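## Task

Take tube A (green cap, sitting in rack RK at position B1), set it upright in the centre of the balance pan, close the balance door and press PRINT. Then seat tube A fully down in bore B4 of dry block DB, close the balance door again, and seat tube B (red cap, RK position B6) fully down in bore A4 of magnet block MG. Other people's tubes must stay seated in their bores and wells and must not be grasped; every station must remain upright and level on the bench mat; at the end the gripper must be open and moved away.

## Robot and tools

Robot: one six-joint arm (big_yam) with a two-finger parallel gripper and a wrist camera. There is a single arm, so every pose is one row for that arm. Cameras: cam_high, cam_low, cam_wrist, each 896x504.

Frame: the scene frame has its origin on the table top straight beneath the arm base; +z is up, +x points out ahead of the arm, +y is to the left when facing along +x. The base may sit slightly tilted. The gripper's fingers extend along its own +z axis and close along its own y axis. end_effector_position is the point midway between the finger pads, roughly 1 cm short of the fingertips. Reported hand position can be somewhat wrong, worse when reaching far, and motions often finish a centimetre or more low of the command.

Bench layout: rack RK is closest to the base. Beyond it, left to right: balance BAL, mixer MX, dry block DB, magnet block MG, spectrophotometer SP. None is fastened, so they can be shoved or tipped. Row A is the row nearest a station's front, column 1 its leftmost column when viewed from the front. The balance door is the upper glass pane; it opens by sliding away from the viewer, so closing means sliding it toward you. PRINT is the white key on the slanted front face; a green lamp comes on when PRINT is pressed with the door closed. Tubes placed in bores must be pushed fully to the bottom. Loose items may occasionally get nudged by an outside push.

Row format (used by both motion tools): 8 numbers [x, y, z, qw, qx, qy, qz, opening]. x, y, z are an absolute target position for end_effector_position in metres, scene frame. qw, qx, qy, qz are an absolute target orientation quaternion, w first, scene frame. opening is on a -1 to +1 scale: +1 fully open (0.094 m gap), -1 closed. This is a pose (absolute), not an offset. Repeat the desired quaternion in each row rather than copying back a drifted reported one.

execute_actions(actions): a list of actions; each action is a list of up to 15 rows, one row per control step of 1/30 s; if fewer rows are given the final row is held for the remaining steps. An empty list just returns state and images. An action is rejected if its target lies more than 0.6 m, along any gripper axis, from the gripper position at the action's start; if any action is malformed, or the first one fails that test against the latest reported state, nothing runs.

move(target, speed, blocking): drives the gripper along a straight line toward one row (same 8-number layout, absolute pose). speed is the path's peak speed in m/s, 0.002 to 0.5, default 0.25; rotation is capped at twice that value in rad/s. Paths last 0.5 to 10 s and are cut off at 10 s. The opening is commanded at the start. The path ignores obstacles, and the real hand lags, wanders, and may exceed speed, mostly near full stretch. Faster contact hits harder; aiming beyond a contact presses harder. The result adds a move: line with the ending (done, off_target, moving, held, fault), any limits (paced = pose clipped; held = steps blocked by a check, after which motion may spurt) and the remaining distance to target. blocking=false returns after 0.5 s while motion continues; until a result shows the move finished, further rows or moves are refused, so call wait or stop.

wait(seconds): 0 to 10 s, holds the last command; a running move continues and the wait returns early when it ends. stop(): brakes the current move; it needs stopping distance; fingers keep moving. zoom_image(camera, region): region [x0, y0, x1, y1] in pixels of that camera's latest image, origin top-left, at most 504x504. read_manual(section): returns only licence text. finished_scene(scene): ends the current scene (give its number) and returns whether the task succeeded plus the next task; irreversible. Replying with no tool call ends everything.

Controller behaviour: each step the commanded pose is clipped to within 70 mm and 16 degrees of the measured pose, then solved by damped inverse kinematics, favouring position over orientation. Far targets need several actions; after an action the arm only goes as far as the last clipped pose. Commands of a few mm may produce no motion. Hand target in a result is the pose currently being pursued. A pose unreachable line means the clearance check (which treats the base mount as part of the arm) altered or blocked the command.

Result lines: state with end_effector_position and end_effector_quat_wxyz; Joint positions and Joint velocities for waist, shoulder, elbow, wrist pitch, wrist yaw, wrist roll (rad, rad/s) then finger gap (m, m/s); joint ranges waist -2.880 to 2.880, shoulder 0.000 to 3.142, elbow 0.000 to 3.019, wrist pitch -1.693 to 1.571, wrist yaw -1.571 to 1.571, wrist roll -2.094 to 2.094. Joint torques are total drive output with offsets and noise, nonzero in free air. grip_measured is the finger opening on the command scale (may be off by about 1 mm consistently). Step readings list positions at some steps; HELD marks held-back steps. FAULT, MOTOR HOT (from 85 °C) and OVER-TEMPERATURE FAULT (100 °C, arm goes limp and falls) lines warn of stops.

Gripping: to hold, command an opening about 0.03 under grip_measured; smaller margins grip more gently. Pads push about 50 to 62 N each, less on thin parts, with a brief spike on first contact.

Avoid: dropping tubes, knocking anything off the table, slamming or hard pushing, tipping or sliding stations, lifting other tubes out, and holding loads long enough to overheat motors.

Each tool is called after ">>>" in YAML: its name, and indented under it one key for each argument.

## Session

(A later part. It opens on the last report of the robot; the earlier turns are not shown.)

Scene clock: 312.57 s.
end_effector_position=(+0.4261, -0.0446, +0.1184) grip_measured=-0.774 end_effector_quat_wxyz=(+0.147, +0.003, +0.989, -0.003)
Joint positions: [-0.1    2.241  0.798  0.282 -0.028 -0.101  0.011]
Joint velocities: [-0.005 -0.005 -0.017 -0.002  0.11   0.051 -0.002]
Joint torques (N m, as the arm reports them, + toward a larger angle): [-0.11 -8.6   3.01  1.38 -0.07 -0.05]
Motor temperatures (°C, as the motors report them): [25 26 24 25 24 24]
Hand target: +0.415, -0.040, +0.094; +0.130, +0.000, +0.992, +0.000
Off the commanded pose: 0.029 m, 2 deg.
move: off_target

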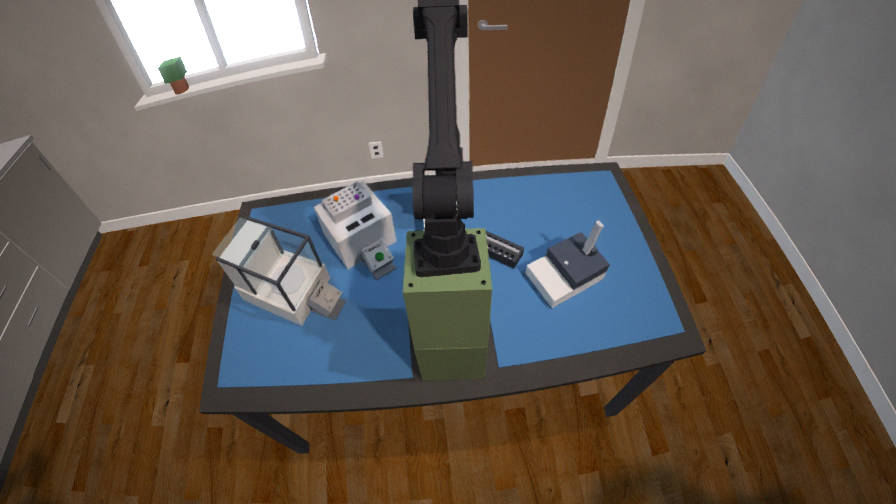

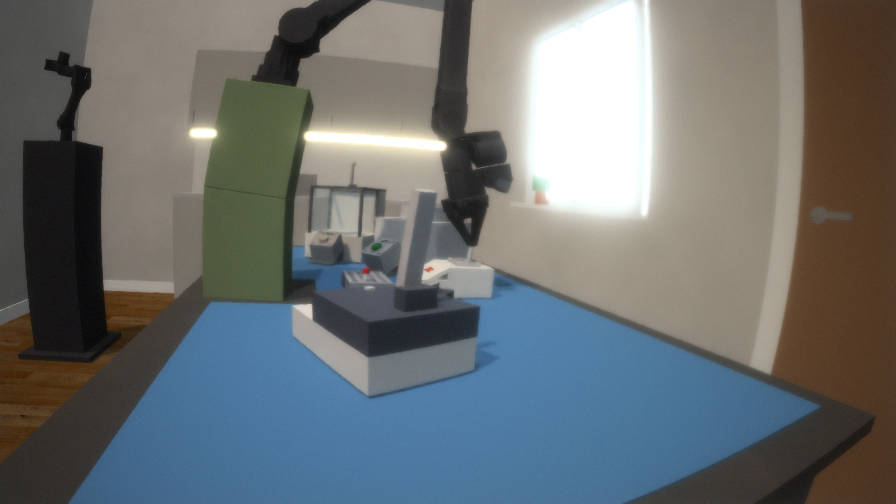

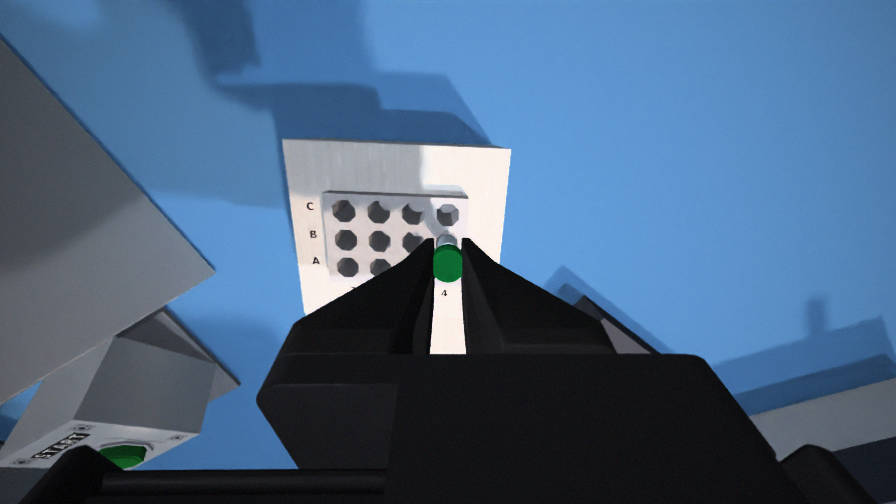

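>>> move:
  target: [0.405,-0.040,0.104,0.13,0,0.991,0,-0.79]
  speed: 0.02

>>> zoom_image:
  camera: "cam_wrist"
  region: [348,150,548,300]

>>> zoom_image:
  camera: "cam_low"
  region: [410,200,530,290]

Scene clock: 319.40 s.
end_effector_position=(+0.4232, -0.0443, +0.1192) grip_measured=-0.774 end_effector_quat_wxyz=(+0.148, +0.003, +0.989, -0.003)
Joint positions: [-0.1    2.239  0.788  0.294 -0.028 -0.101  0.011]
Joint velocities: [ 0.005  0.015  0.002 -0.007 -0.11  -0.022 -0.001]
Joint torques (N m, as the arm reports them, + toward a larger angle): [ -0.45 -10.85   0.17   1.24  -0.12  -0.07]
Motor temperatures (°C, as the motors report them): [25 26 24 25 24 24]
Hand target: +0.405, -0.040, +0.105; +0.130, +0.000, +0.991, +0.000
Off the commanded pose: 0.024 m, 2 deg.
move: off_target

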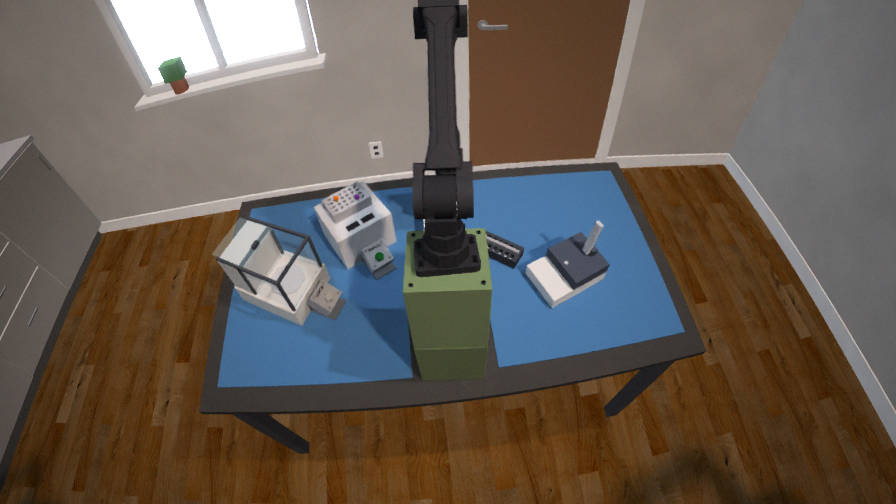

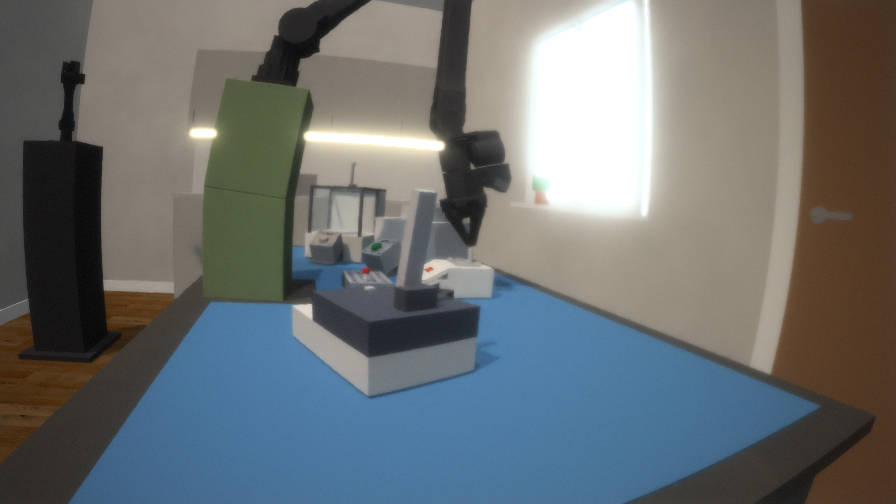

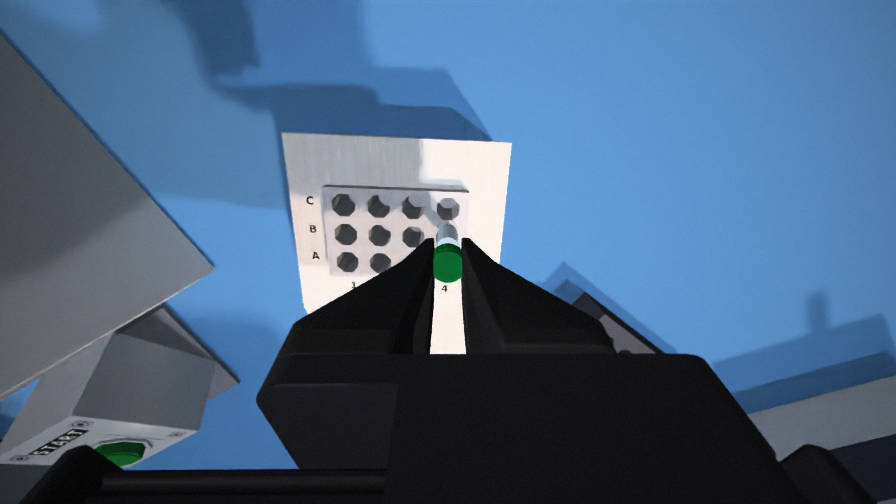

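Region (348, 150, 548, 300) of cam_wrist's 896x504 image, scaled by 2.520, with more detail than that image has; it fills the top 378 rows of this view, and the rest is white.

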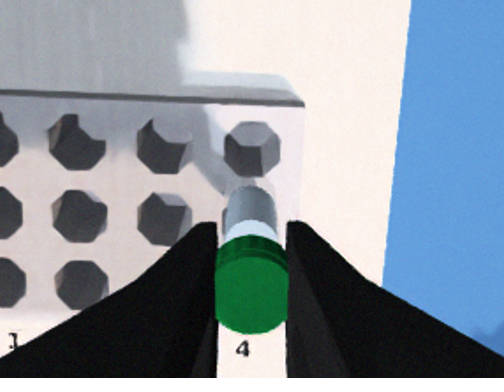

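Region (410, 200, 530, 290) of cam_low's 896x504 image, scaled by 4.200, with more detail than that image has; it fills the top 378 rows of this view, and the rest is white.

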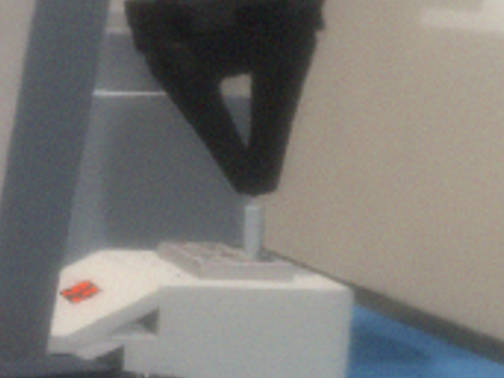

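>>> move:
  target: [0.408,-0.039,0.13,0.13,0,0.991,0,-0.79]
  speed: 0.02

>>> zoom_image:
  camera: "cam_wrist"
  region: [348,150,548,300]

Scene clock: 327.37 s.
end_effector_position=(+0.4063, -0.0424, +0.1236) grip_measured=-0.774 end_effector_quat_wxyz=(+0.129, +0.004, +0.992, -0.001)
Joint positions: [-0.1    2.217  0.759  0.261 -0.028 -0.101  0.011]
Joint velocities: [-0.005 -0.005 -0.017 -0.002 -0.007  0.022  0.001]
Joint torques (N m, as the arm reports them, + toward a larger angle): [ -0.03 -14.65   0.24   0.24  -0.08  -0.04]
Motor temperatures (°C, as the motors report them): [25 26 24 25 24 24]
Hand target: +0.408, -0.039, +0.130; +0.130, +0.000, +0.992, +0.000
Off the commanded pose: 0.007 m, 0 deg.
move: done

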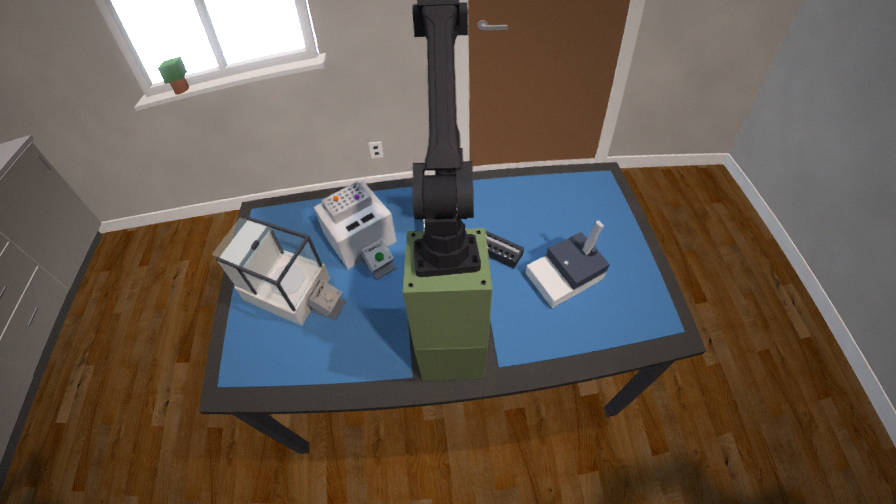

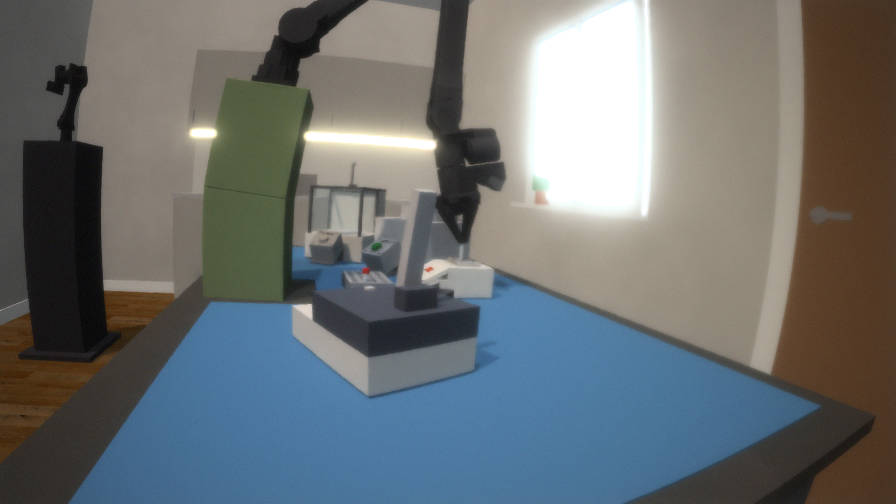

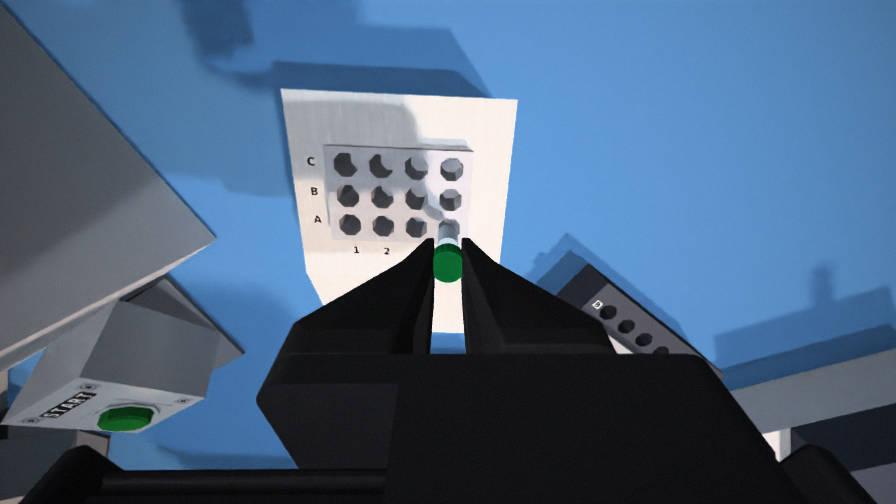

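Region (348, 150, 548, 300) of cam_wrist's 896x504 image, scaled by 2.520, with more detail than that image has; it fills the top 378 rows of this view, and the rest is white.

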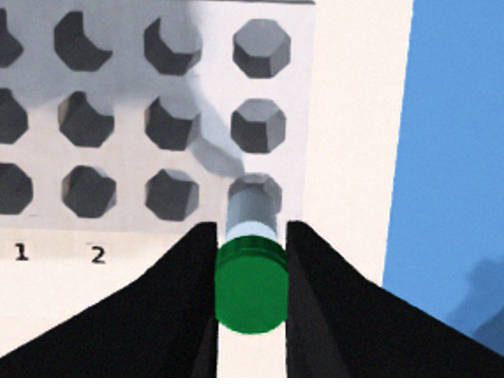

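>>> move:
  target: [0.421,-0.041,0.124,0.13,0,0.991,0,-0.79]
  speed: 0.02

>>> zoom_image:
  camera: "cam_wrist"
  region: [348,150,548,300]

Scene clock: 334.70 s.
end_effector_position=(+0.4173, -0.0436, +0.1239) grip_measured=-0.774 end_effector_quat_wxyz=(+0.131, +0.004, +0.991, -0.001)
Joint positions: [-0.1    2.217  0.785  0.238 -0.028 -0.101  0.011]
Joint velocities: [-0.015 -0.015  0.002 -0.027 -0.066 -0.081 -0.   ]
Joint torques (N m, as the arm reports them, + toward a larger angle): [ -0.27 -13.84   1.88   0.34  -0.09  -0.06]
Motor temperatures (°C, as the motors report them): [25 26 24 25 24 24]
Hand target: +0.421, -0.041, +0.124; +0.130, +0.000, +0.991, +0.000
Off the commanded pose: 0.005 m, 0 deg.
move: done

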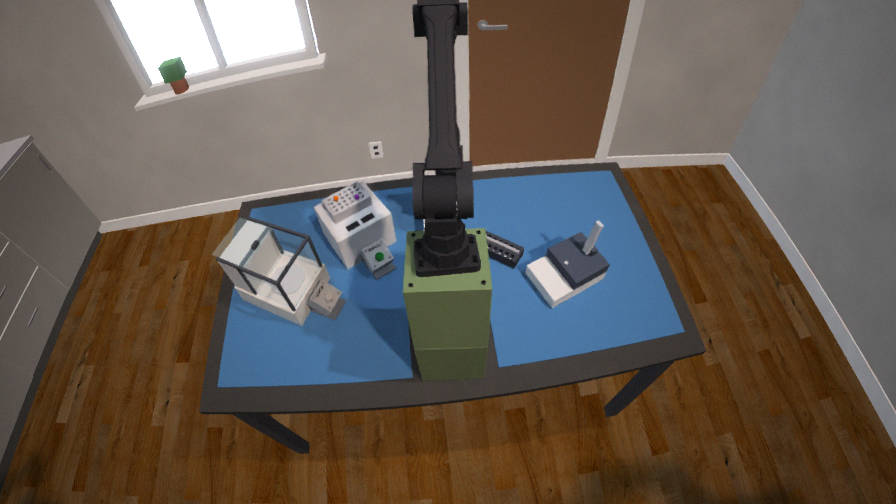

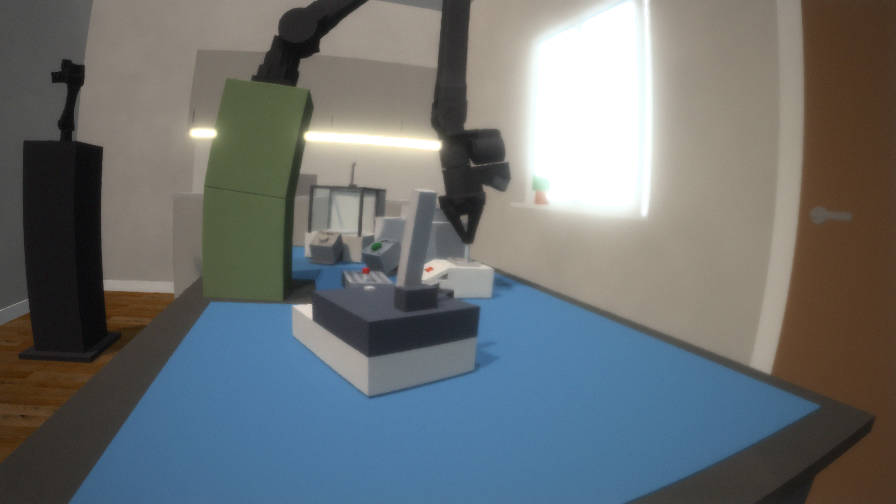

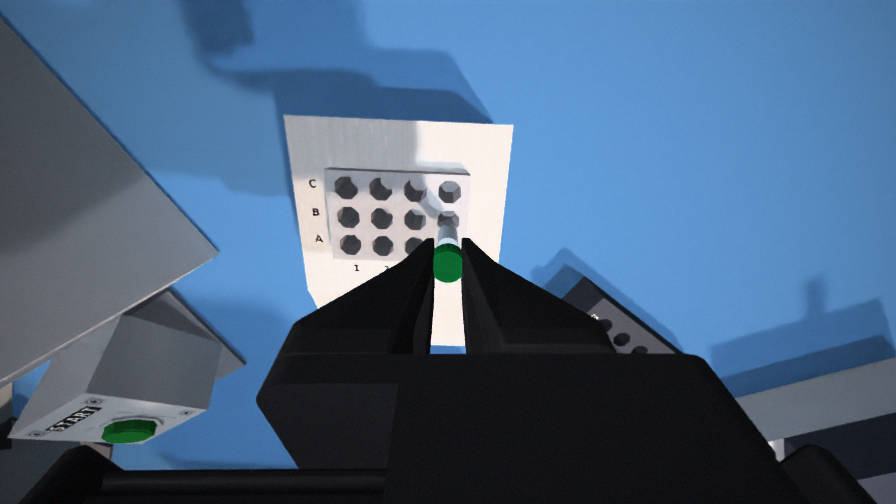

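Region (348, 150, 548, 300) of cam_wrist's 896x504 image, scaled by 2.520, with more detail than that image has; it fills the top 378 rows of this view, and the rest is white.

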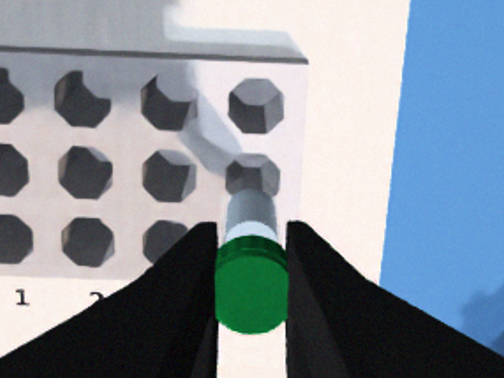

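>>> move:
  target: [0.418,-0.041,0.110,0.13,0,0.991,0,-0.79]
  speed: 0.015

>>> zoom_image:
  camera: "cam_wrist"
  region: [348,150,548,300]

Scene clock: 344.20 s.
end_effector_position=(+0.4217, -0.0441, +0.1215) grip_measured=-0.774 end_effector_quat_wxyz=(+0.135, +0.004, +0.991, -0.002)
Joint positions: [-0.1    2.226  0.795  0.246 -0.028 -0.101  0.011]
Joint velocities: [ 0.005  0.024  0.007 -0.017 -0.081 -0.007 -0.001]
Joint torques (N m, as the arm reports them, + toward a larger angle): [ -0.27 -11.38   1.95   1.33  -0.1   -0.06]
Motor temperatures (°C, as the motors report them): [25 26 24 25 24 24]
Hand target: +0.418, -0.041, +0.110; +0.130, +0.000, +0.992, +0.000
Off the commanded pose: 0.012 m, 1 deg.
move: off_target

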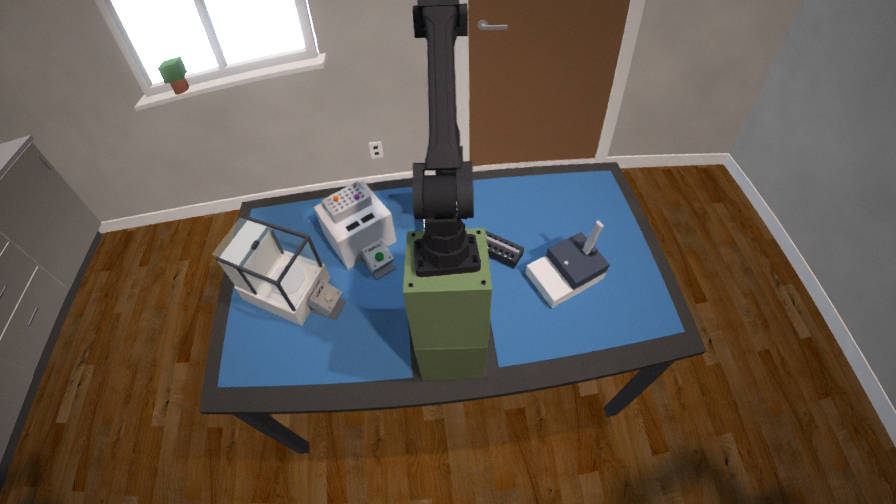

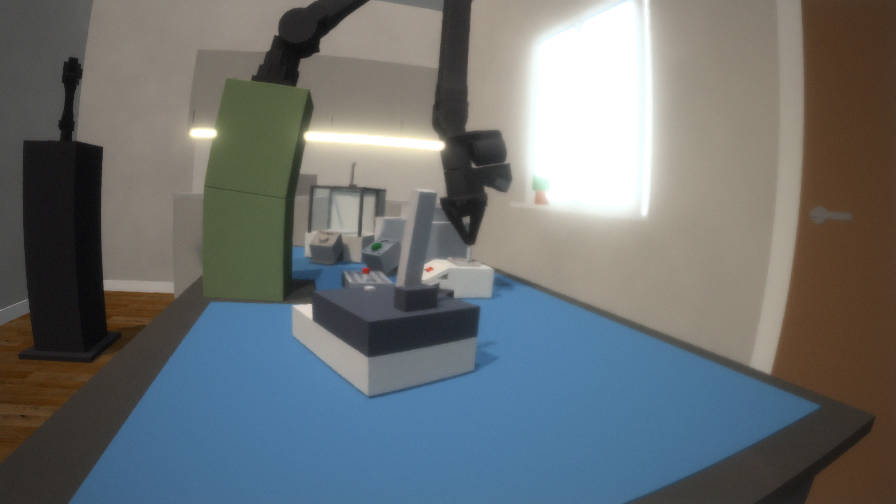

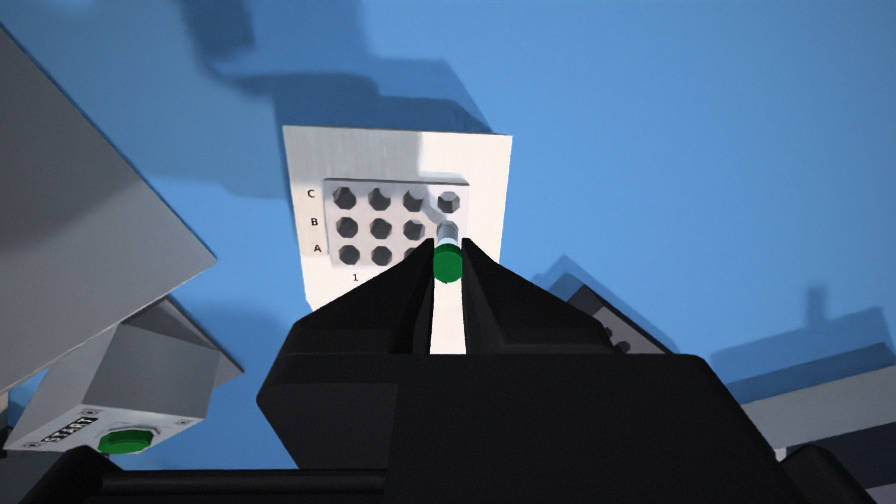

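Region (348, 150, 548, 300) of cam_wrist's 896x504 image, scaled by 2.520, with more detail than that image has; it fills the top 378 rows of this view, and the rest is white.

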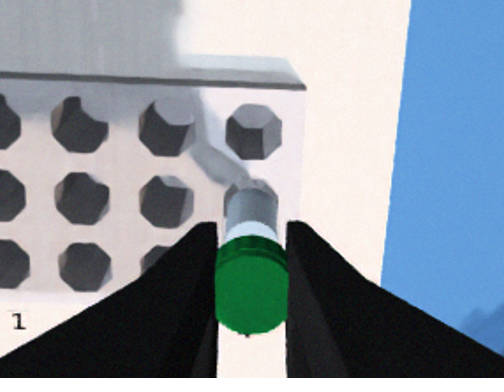

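>>> execute_actions:
  actions:
    - [[0.418,-0.041,0.109,0.13,0,0.991,0,-0.79],[0.418,-0.041,0.109,0.13,0,0.991,0,-0.79],[0.418,-0.041,0.109,0.13,0,0.991,0,-0.79],[0.4177,-0.041,0.108,0.13,0,0.991,0,-0.79],[0.4177,-0.041,0.108,0.13,0,0.991,0,-0.79],[0.4177,-0.041,0.108,0.13,0,0.991,0,-0.79],[0.4174,-0.041,0.107,0.13,0,0.991,0,-0.79],[0.4174,-0.041,0.107,0.13,0,0.991,0,-0.79],[0.4174,-0.041,0.107,0.13,0,0.991,0,-0.79],[0.4171,-0.041,0.106,0.13,0,0.991,0,-0.79],[0.4171,-0.041,0.106,0.13,0,0.991,0,-0.79],[0.4171,-0.041,0.106,0.13,0,0.991,0,-0.79],[0.417,-0.041,0.105,0.13,0,0.991,0,-0.79]]
    - [[0.417,-0.041,0.104,0.13,0,0.991,0,-0.79],[0.417,-0.041,0.104,0.13,0,0.991,0,-0.79],[0.417,-0.041,0.104,0.13,0,0.991,0,-0.79],[0.417,-0.041,0.103,0.13,0,0.991,0,-0.79],[0.417,-0.041,0.103,0.13,0,0.991,0,-0.79],[0.417,-0.041,0.103,0.13,0,0.991,0,-0.79],[0.417,-0.041,0.102,0.13,0,0.991,0,-0.79]]
    - [[0.417,-0.041,0.102,0.13,0,0.991,0,-0.79]]

>>> zoom_image:
  camera: "cam_wrist"
  region: [348,150,548,300]

Scene clock: 358.47 s.
end_effector_position=(+0.4203, -0.0440, +0.1133) grip_measured=-0.774 end_effector_quat_wxyz=(+0.134, +0.004, +0.991, -0.002)
Joint positions: [-0.1    2.251  0.803  0.262 -0.028 -0.101  0.011]
Joint velocities: [-0.024  0.005 -0.012 -0.007 -0.022  0.007 -0.   ]
Joint torques (N m, as the arm reports them, + toward a larger angle): [ -0.37 -11.3    1.83   1.36  -0.09  -0.07]
Motor temperatures (°C, as the motors report them): [25 26 24 25 24 24]
Hand target: +0.417, -0.041, +0.102; +0.130, +0.000, +0.992, +0.000
Off the commanded pose: 0.012 m, 1 deg.
Step readings (end_effector_position; steps 1 to 15: 1st action; 16 to 30: 2nd action; 31 to 45: 3rd action):
0: (+0.4217, -0.0441, +0.1215)
1: (+0.4217, -0.0441, +0.1215)
2: (+0.4217, -0.0441, +0.1214)
4: (+0.4214, -0.0441, +0.1210)
8: (+0.4206, -0.0440, +0.1196)
15: (+0.4191, -0.0438, +0.1166)
16: (+0.4196, -0.0439, +0.1165)
17: (+0.4200, -0.0439, +0.1161)
19: (+0.4203, -0.0440, +0.1156)
23: (+0.4200, -0.0439, +0.1143)
30: (+0.4202, -0.0440, +0.1133)
31: (+0.4203, -0.0440, +0.1133)
32: (+0.4203, -0.0440, +0.1133)
34: (+0.4203, -0.0440, +0.1133)
38: (+0.4203, -0.0440, +0.1133)
45: end_effector_position above

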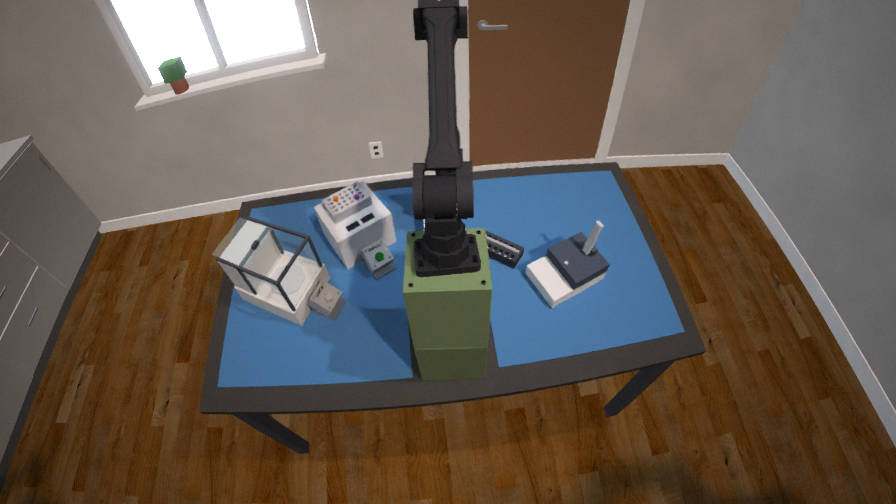

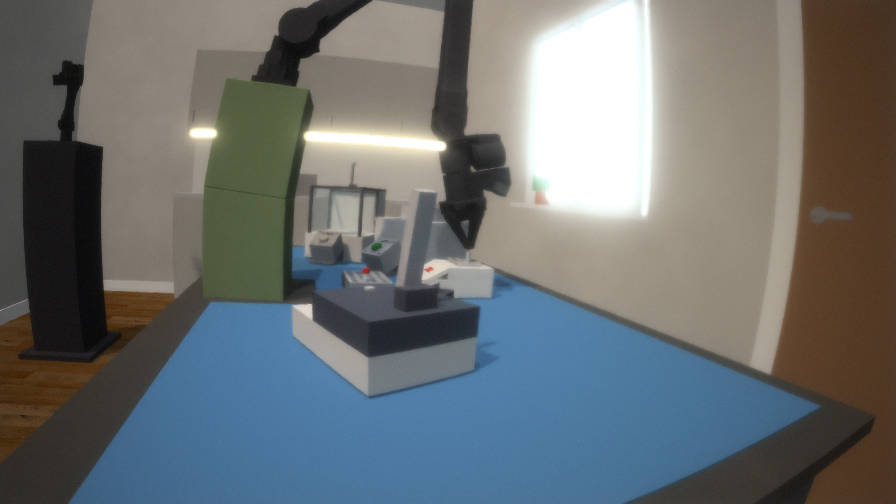

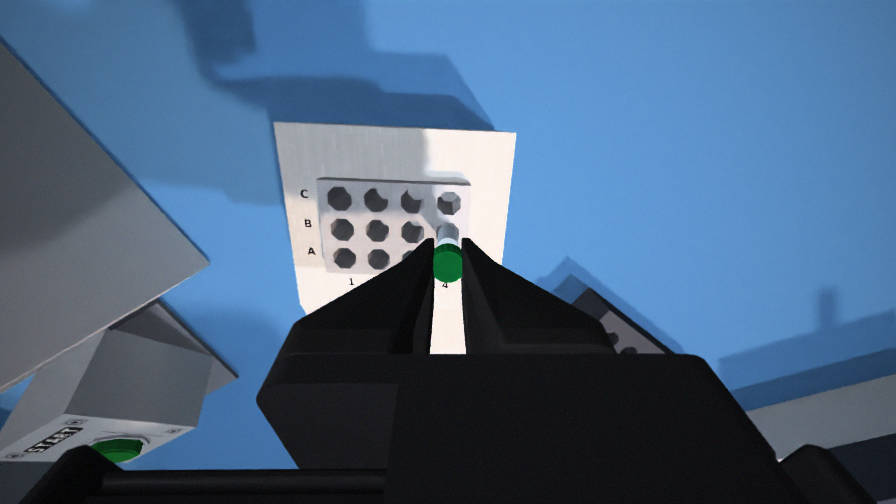

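Region (348, 150, 548, 300) of cam_wrist's 896x504 image, scaled by 2.520, with more detail than that image has; it fills the top 378 rows of this view, and the rest is white.

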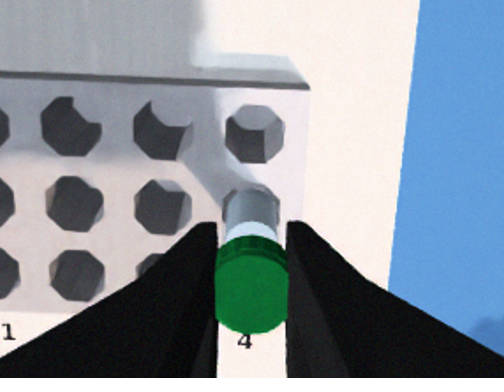

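It's in. Continue the ramp.

>>> execute_actions:
  actions:
    - [[0.417,-0.041,0.101,0.13,0,0.991,0,-0.79],[0.417,-0.041,0.100,0.13,0,0.991,0,-0.79],[0.417,-0.041,0.100,0.13,0,0.991,0,-0.79],[0.417,-0.041,0.099,0.13,0,0.991,0,-0.79],[0.417,-0.041,0.099,0.13,0,0.991,0,-0.79],[0.417,-0.041,0.098,0.13,0,0.991,0,-0.79],[0.417,-0.041,0.098,0.13,0,0.991,0,-0.79],[0.417,-0.041,0.097,0.13,0,0.991,0,-0.79],[0.417,-0.041,0.097,0.13,0,0.991,0,-0.79],[0.417,-0.041,0.096,0.13,0,0.991,0,-0.79],[0.417,-0.041,0.096,0.13,0,0.991,0,-0.79],[0.417,-0.041,0.095,0.13,0,0.991,0,-0.79],[0.417,-0.041,0.095,0.13,0,0.991,0,-0.79],[0.417,-0.041,0.094,0.13,0,0.991,0,-0.79]]
    - [[0.417,-0.041,0.093,0.13,0,0.991,0,-0.79],[0.417,-0.041,0.093,0.13,0,0.991,0,-0.79],[0.417,-0.041,0.092,0.13,0,0.991,0,-0.79],[0.417,-0.041,0.092,0.13,0,0.991,0,-0.79],[0.417,-0.041,0.091,0.13,0,0.991,0,-0.79],[0.417,-0.041,0.091,0.13,0,0.991,0,-0.79],[0.417,-0.041,0.090,0.13,0,0.991,0,-0.79],[0.417,-0.041,0.090,0.13,0,0.991,0,-0.79],[0.417,-0.041,0.089,0.13,0,0.991,0,-0.79],[0.417,-0.041,0.089,0.13,0,0.991,0,-0.79],[0.417,-0.041,0.088,0.13,0,0.991,0,-0.79],[0.417,-0.041,0.088,0.13,0,0.991,0,-0.79],[0.417,-0.041,0.087,0.13,0,0.991,0,-0.79],[0.417,-0.041,0.087,0.13,0,0.991,0,-0.79],[0.417,-0.041,0.086,0.13,0,0.991,0,-0.79]]
    - [[0.417,-0.041,0.085,0.13,0,0.991,0,-0.79],[0.417,-0.041,0.085,0.13,0,0.991,0,-0.79],[0.417,-0.041,0.084,0.13,0,0.991,0,-0.79],[0.417,-0.041,0.084,0.13,0,0.991,0,-0.79],[0.417,-0.041,0.083,0.13,0,0.991,0,-0.79],[0.417,-0.041,0.083,0.13,0,0.991,0,-0.79],[0.417,-0.041,0.082,0.13,0,0.991,0,-0.79],[0.417,-0.041,0.082,0.13,0,0.991,0,-0.79],[0.417,-0.041,0.081,0.13,0,0.991,0,-0.79],[0.417,-0.041,0.081,0.13,0,0.991,0,-0.79],[0.417,-0.041,0.080,0.13,0,0.991,0,-0.79],[0.417,-0.041,0.080,0.13,0,0.991,0,-0.79],[0.417,-0.041,0.079,0.13,0,0.991,0,-0.79],[0.417,-0.041,0.079,0.13,0,0.991,0,-0.79],[0.417,-0.041,0.078,0.13,0,0.991,0,-0.79]]
    - [[0.417,-0.041,0.078,0.13,0,0.991,0,-0.79]]

>>> zoom_image:
  camera: "cam_low"
  region: [410,200,530,290]

Scene clock: 384.37 s.
end_effector_position=(+0.4205, -0.0441, +0.0901) grip_measured=-0.774 end_effector_quat_wxyz=(+0.134, +0.004, +0.991, -0.002)
Joint positions: [-0.1    2.323  0.838  0.298 -0.028 -0.101  0.011]
Joint velocities: [-0.005 -0.005 -0.012  0.002  0.007  0.022 -0.001]
Joint torques (N m, as the arm reports them, + toward a larger angle): [ -0.36 -11.4    1.59   1.39  -0.1   -0.07]
Motor temperatures (°C, as the motors report them): [25 26 24 25 24 24]
Hand target: +0.417, -0.041, +0.078; +0.130, +0.000, +0.992, +0.000
Off the commanded pose: 0.013 m, 1 deg.
Step readings (end_effector_position; steps 1 to 15: 1st action; 16 to 30: 2nd action; 31 to 45: 3rd action; 46 to 60: 4th action):
0: (+0.4203, -0.0440, +0.1133)
1: (+0.4203, -0.0440, +0.1133)
2: (+0.4202, -0.0440, +0.1131)
4: (+0.4201, -0.0440, +0.1125)
8: (+0.4201, -0.0440, +0.1099)
15: (+0.4204, -0.0440, +0.1062)
16: (+0.4204, -0.0440, +0.1057)
17: (+0.4204, -0.0440, +0.1052)
19: (+0.4204, -0.0440, +0.1044)
23: (+0.4203, -0.0440, +0.1023)
30: (+0.4204, -0.0440, +0.0988)
31: (+0.4205, -0.0440, +0.0982)
32: (+0.4206, -0.0440, +0.0977)
34: (+0.4206, -0.0441, +0.0964)
38: (+0.4206, -0.0441, +0.0942)
45: (+0.4206, -0.0441, +0.0908)
46: (+0.4206, -0.0441, +0.0903)
47: (+0.4205, -0.0441, +0.0901)
49: (+0.4205, -0.0441, +0.0901)
53: (+0.4205, -0.0441, +0.0901)
60: end_effector_position above

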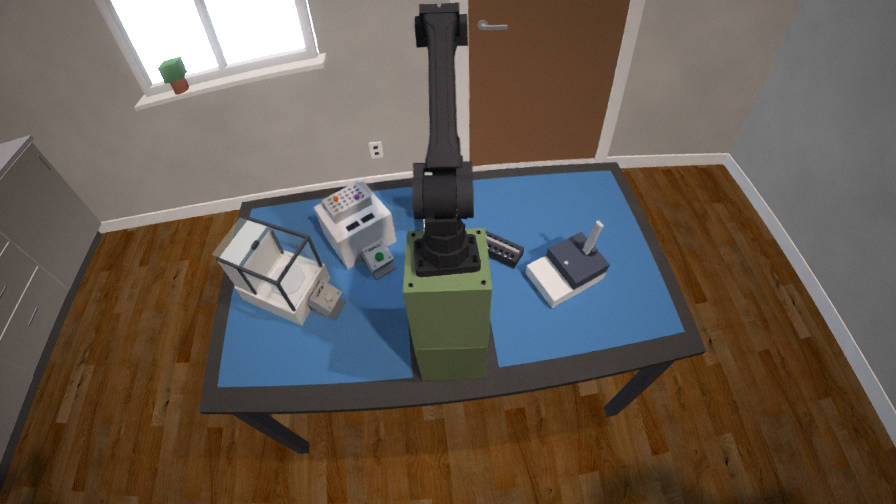

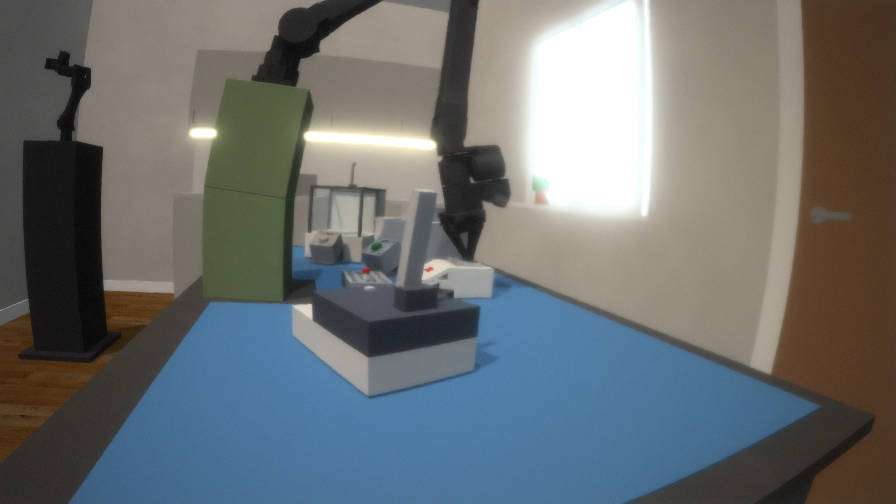

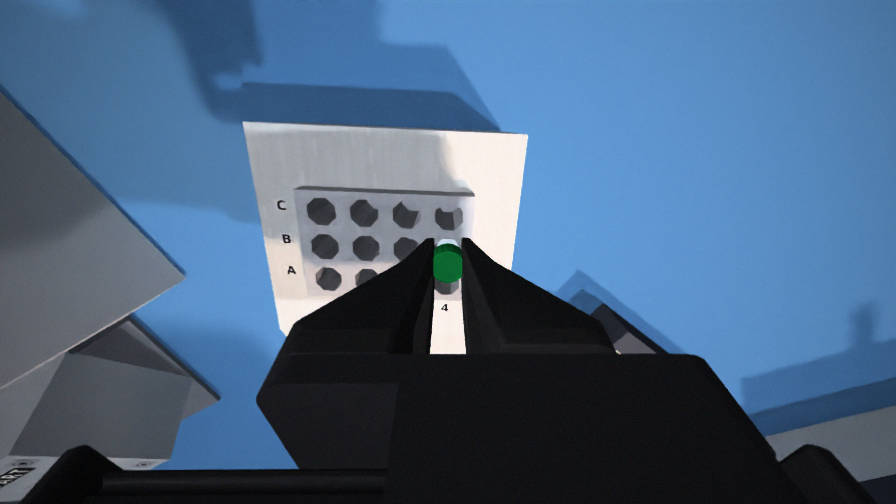

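Region (410, 200, 530, 290) of cam_low's 896x504 image, scaled by 4.200, with more detail than that image has; it fills the top 378 rows of this view, and the rest is white.

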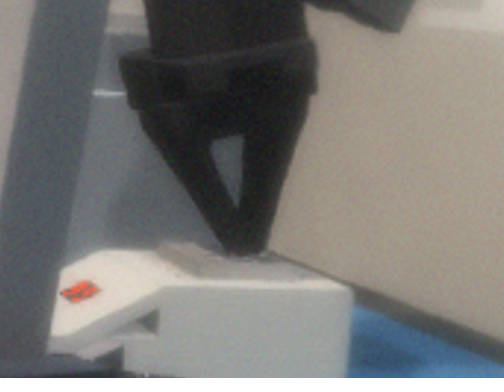

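>>> execute_actions:
  actions:
    - [[0.417,-0.041,0.077,0.13,0,0.991,0,-0.79],[0.417,-0.041,0.077,0.13,0,0.991,0,-0.79],[0.417,-0.041,0.076,0.13,0,0.991,0,-0.79],[0.417,-0.041,0.076,0.13,0,0.991,0,-0.79],[0.417,-0.041,0.075,0.13,0,0.991,0,-0.79],[0.417,-0.041,0.075,0.13,0,0.991,0,-0.79],[0.417,-0.041,0.074,0.13,0,0.991,0,-0.79],[0.417,-0.041,0.074,0.13,0,0.991,0,-0.79],[0.417,-0.041,0.073,0.13,0,0.991,0,-0.79],[0.417,-0.041,0.073,0.13,0,0.991,0,-0.79],[0.417,-0.041,0.072,0.13,0,0.991,0,-0.79],[0.417,-0.041,0.072,0.13,0,0.991,0,-0.79],[0.417,-0.041,0.071,0.13,0,0.991,0,-0.79]]
    - [[0.417,-0.041,0.071,0.13,0,0.991,0,-0.79]]

>>> zoom_image:
  camera: "cam_wrist"
  region: [348,170,548,320]

Scene clock: 392.77 s.
end_effector_position=(+0.4210, -0.0441, +0.0898) grip_measured=-0.774 end_effector_quat_wxyz=(+0.135, +0.004, +0.991, -0.002)
Joint positions: [-0.1    2.325  0.838  0.303 -0.028 -0.101  0.011]
Joint velocities: [ 0.015 -0.015 -0.012  0.002  0.007 -0.037  0.   ]
Joint torques (N m, as the arm reports them, + toward a larger angle): [ -0.31 -10.12   2.41   1.65  -0.1   -0.06]
Motor temperatures (°C, as the motors report them): [25 26 24 25 24 24]
Hand target: +0.416, -0.041, +0.072; +0.130, +0.000, +0.992, +0.000
Off the commanded pose: 0.019 m, 1 deg.
Step readings (end_effector_position; steps 1 to 15: 1st action; 16 to 30: 2nd action):
0: (+0.4205, -0.0441, +0.0901)
1: (+0.4205, -0.0441, +0.0901)
2: (+0.4205, -0.0441, +0.0901)
4: (+0.4207, -0.0441, +0.0901)
8: (+0.4207, -0.0441, +0.0899)
15: (+0.4210, -0.0441, +0.0898)
16: (+0.4210, -0.0441, +0.0898)
17: (+0.4210, -0.0441, +0.0898)
19: (+0.4210, -0.0441, +0.0898)
23: (+0.4210, -0.0441, +0.0898)
30: end_effector_position above

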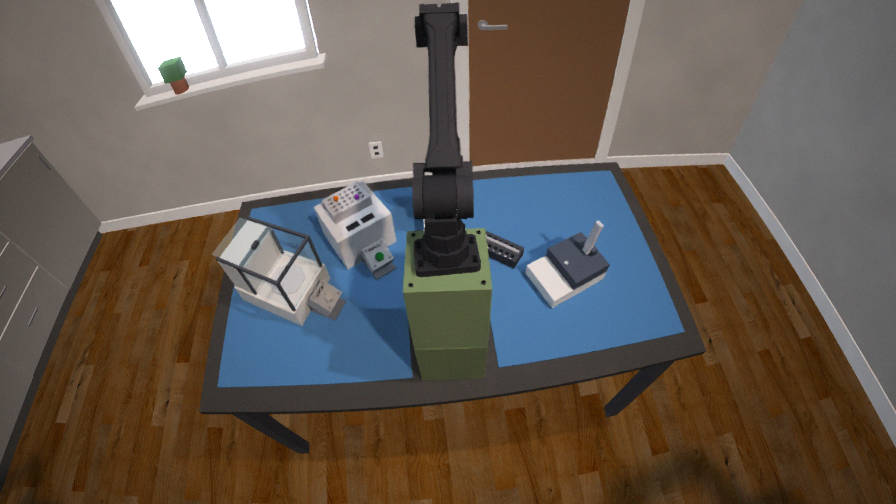

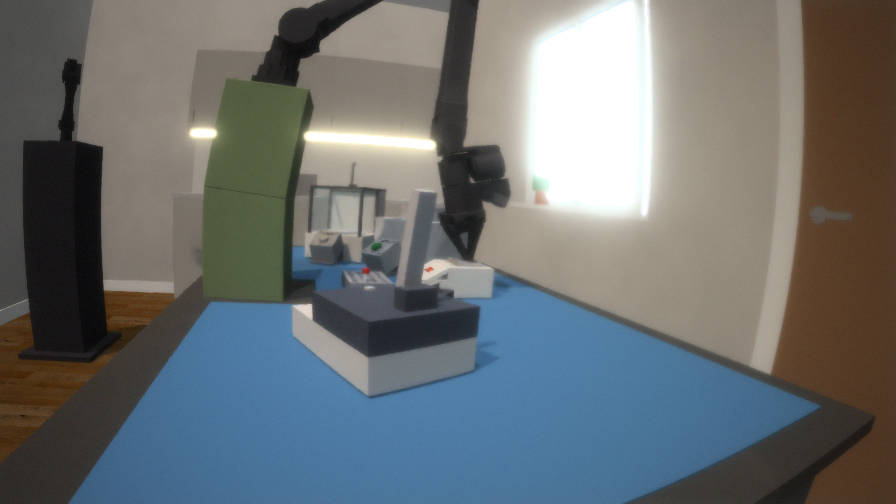

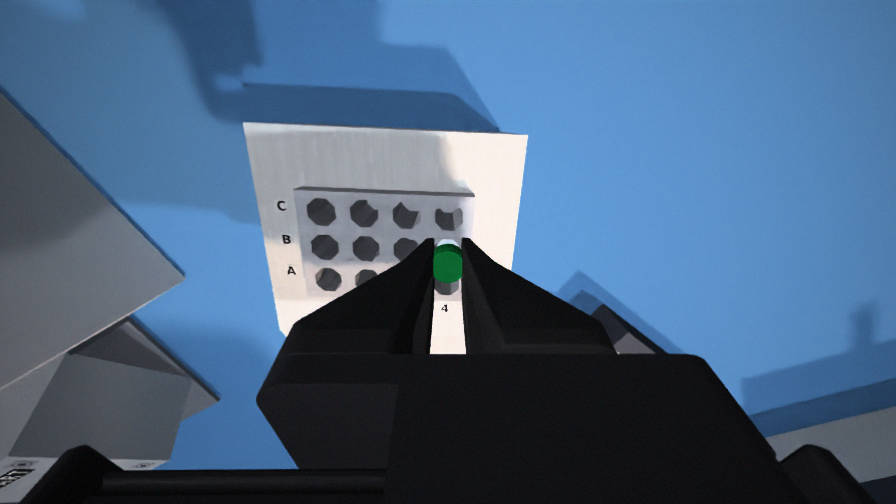

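Region (348, 170, 548, 320) of cam_wrist's 896x504 image, scaled by 2.520, with more detail than that image has; it fills the top 378 rows of this view, and the rest is white.

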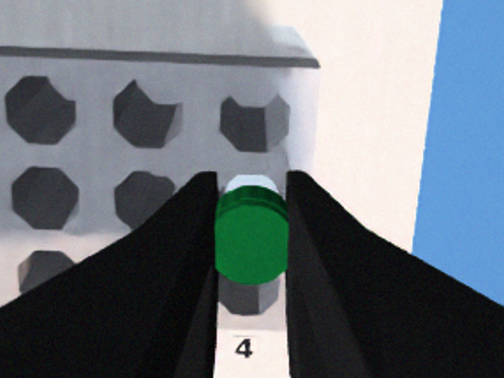

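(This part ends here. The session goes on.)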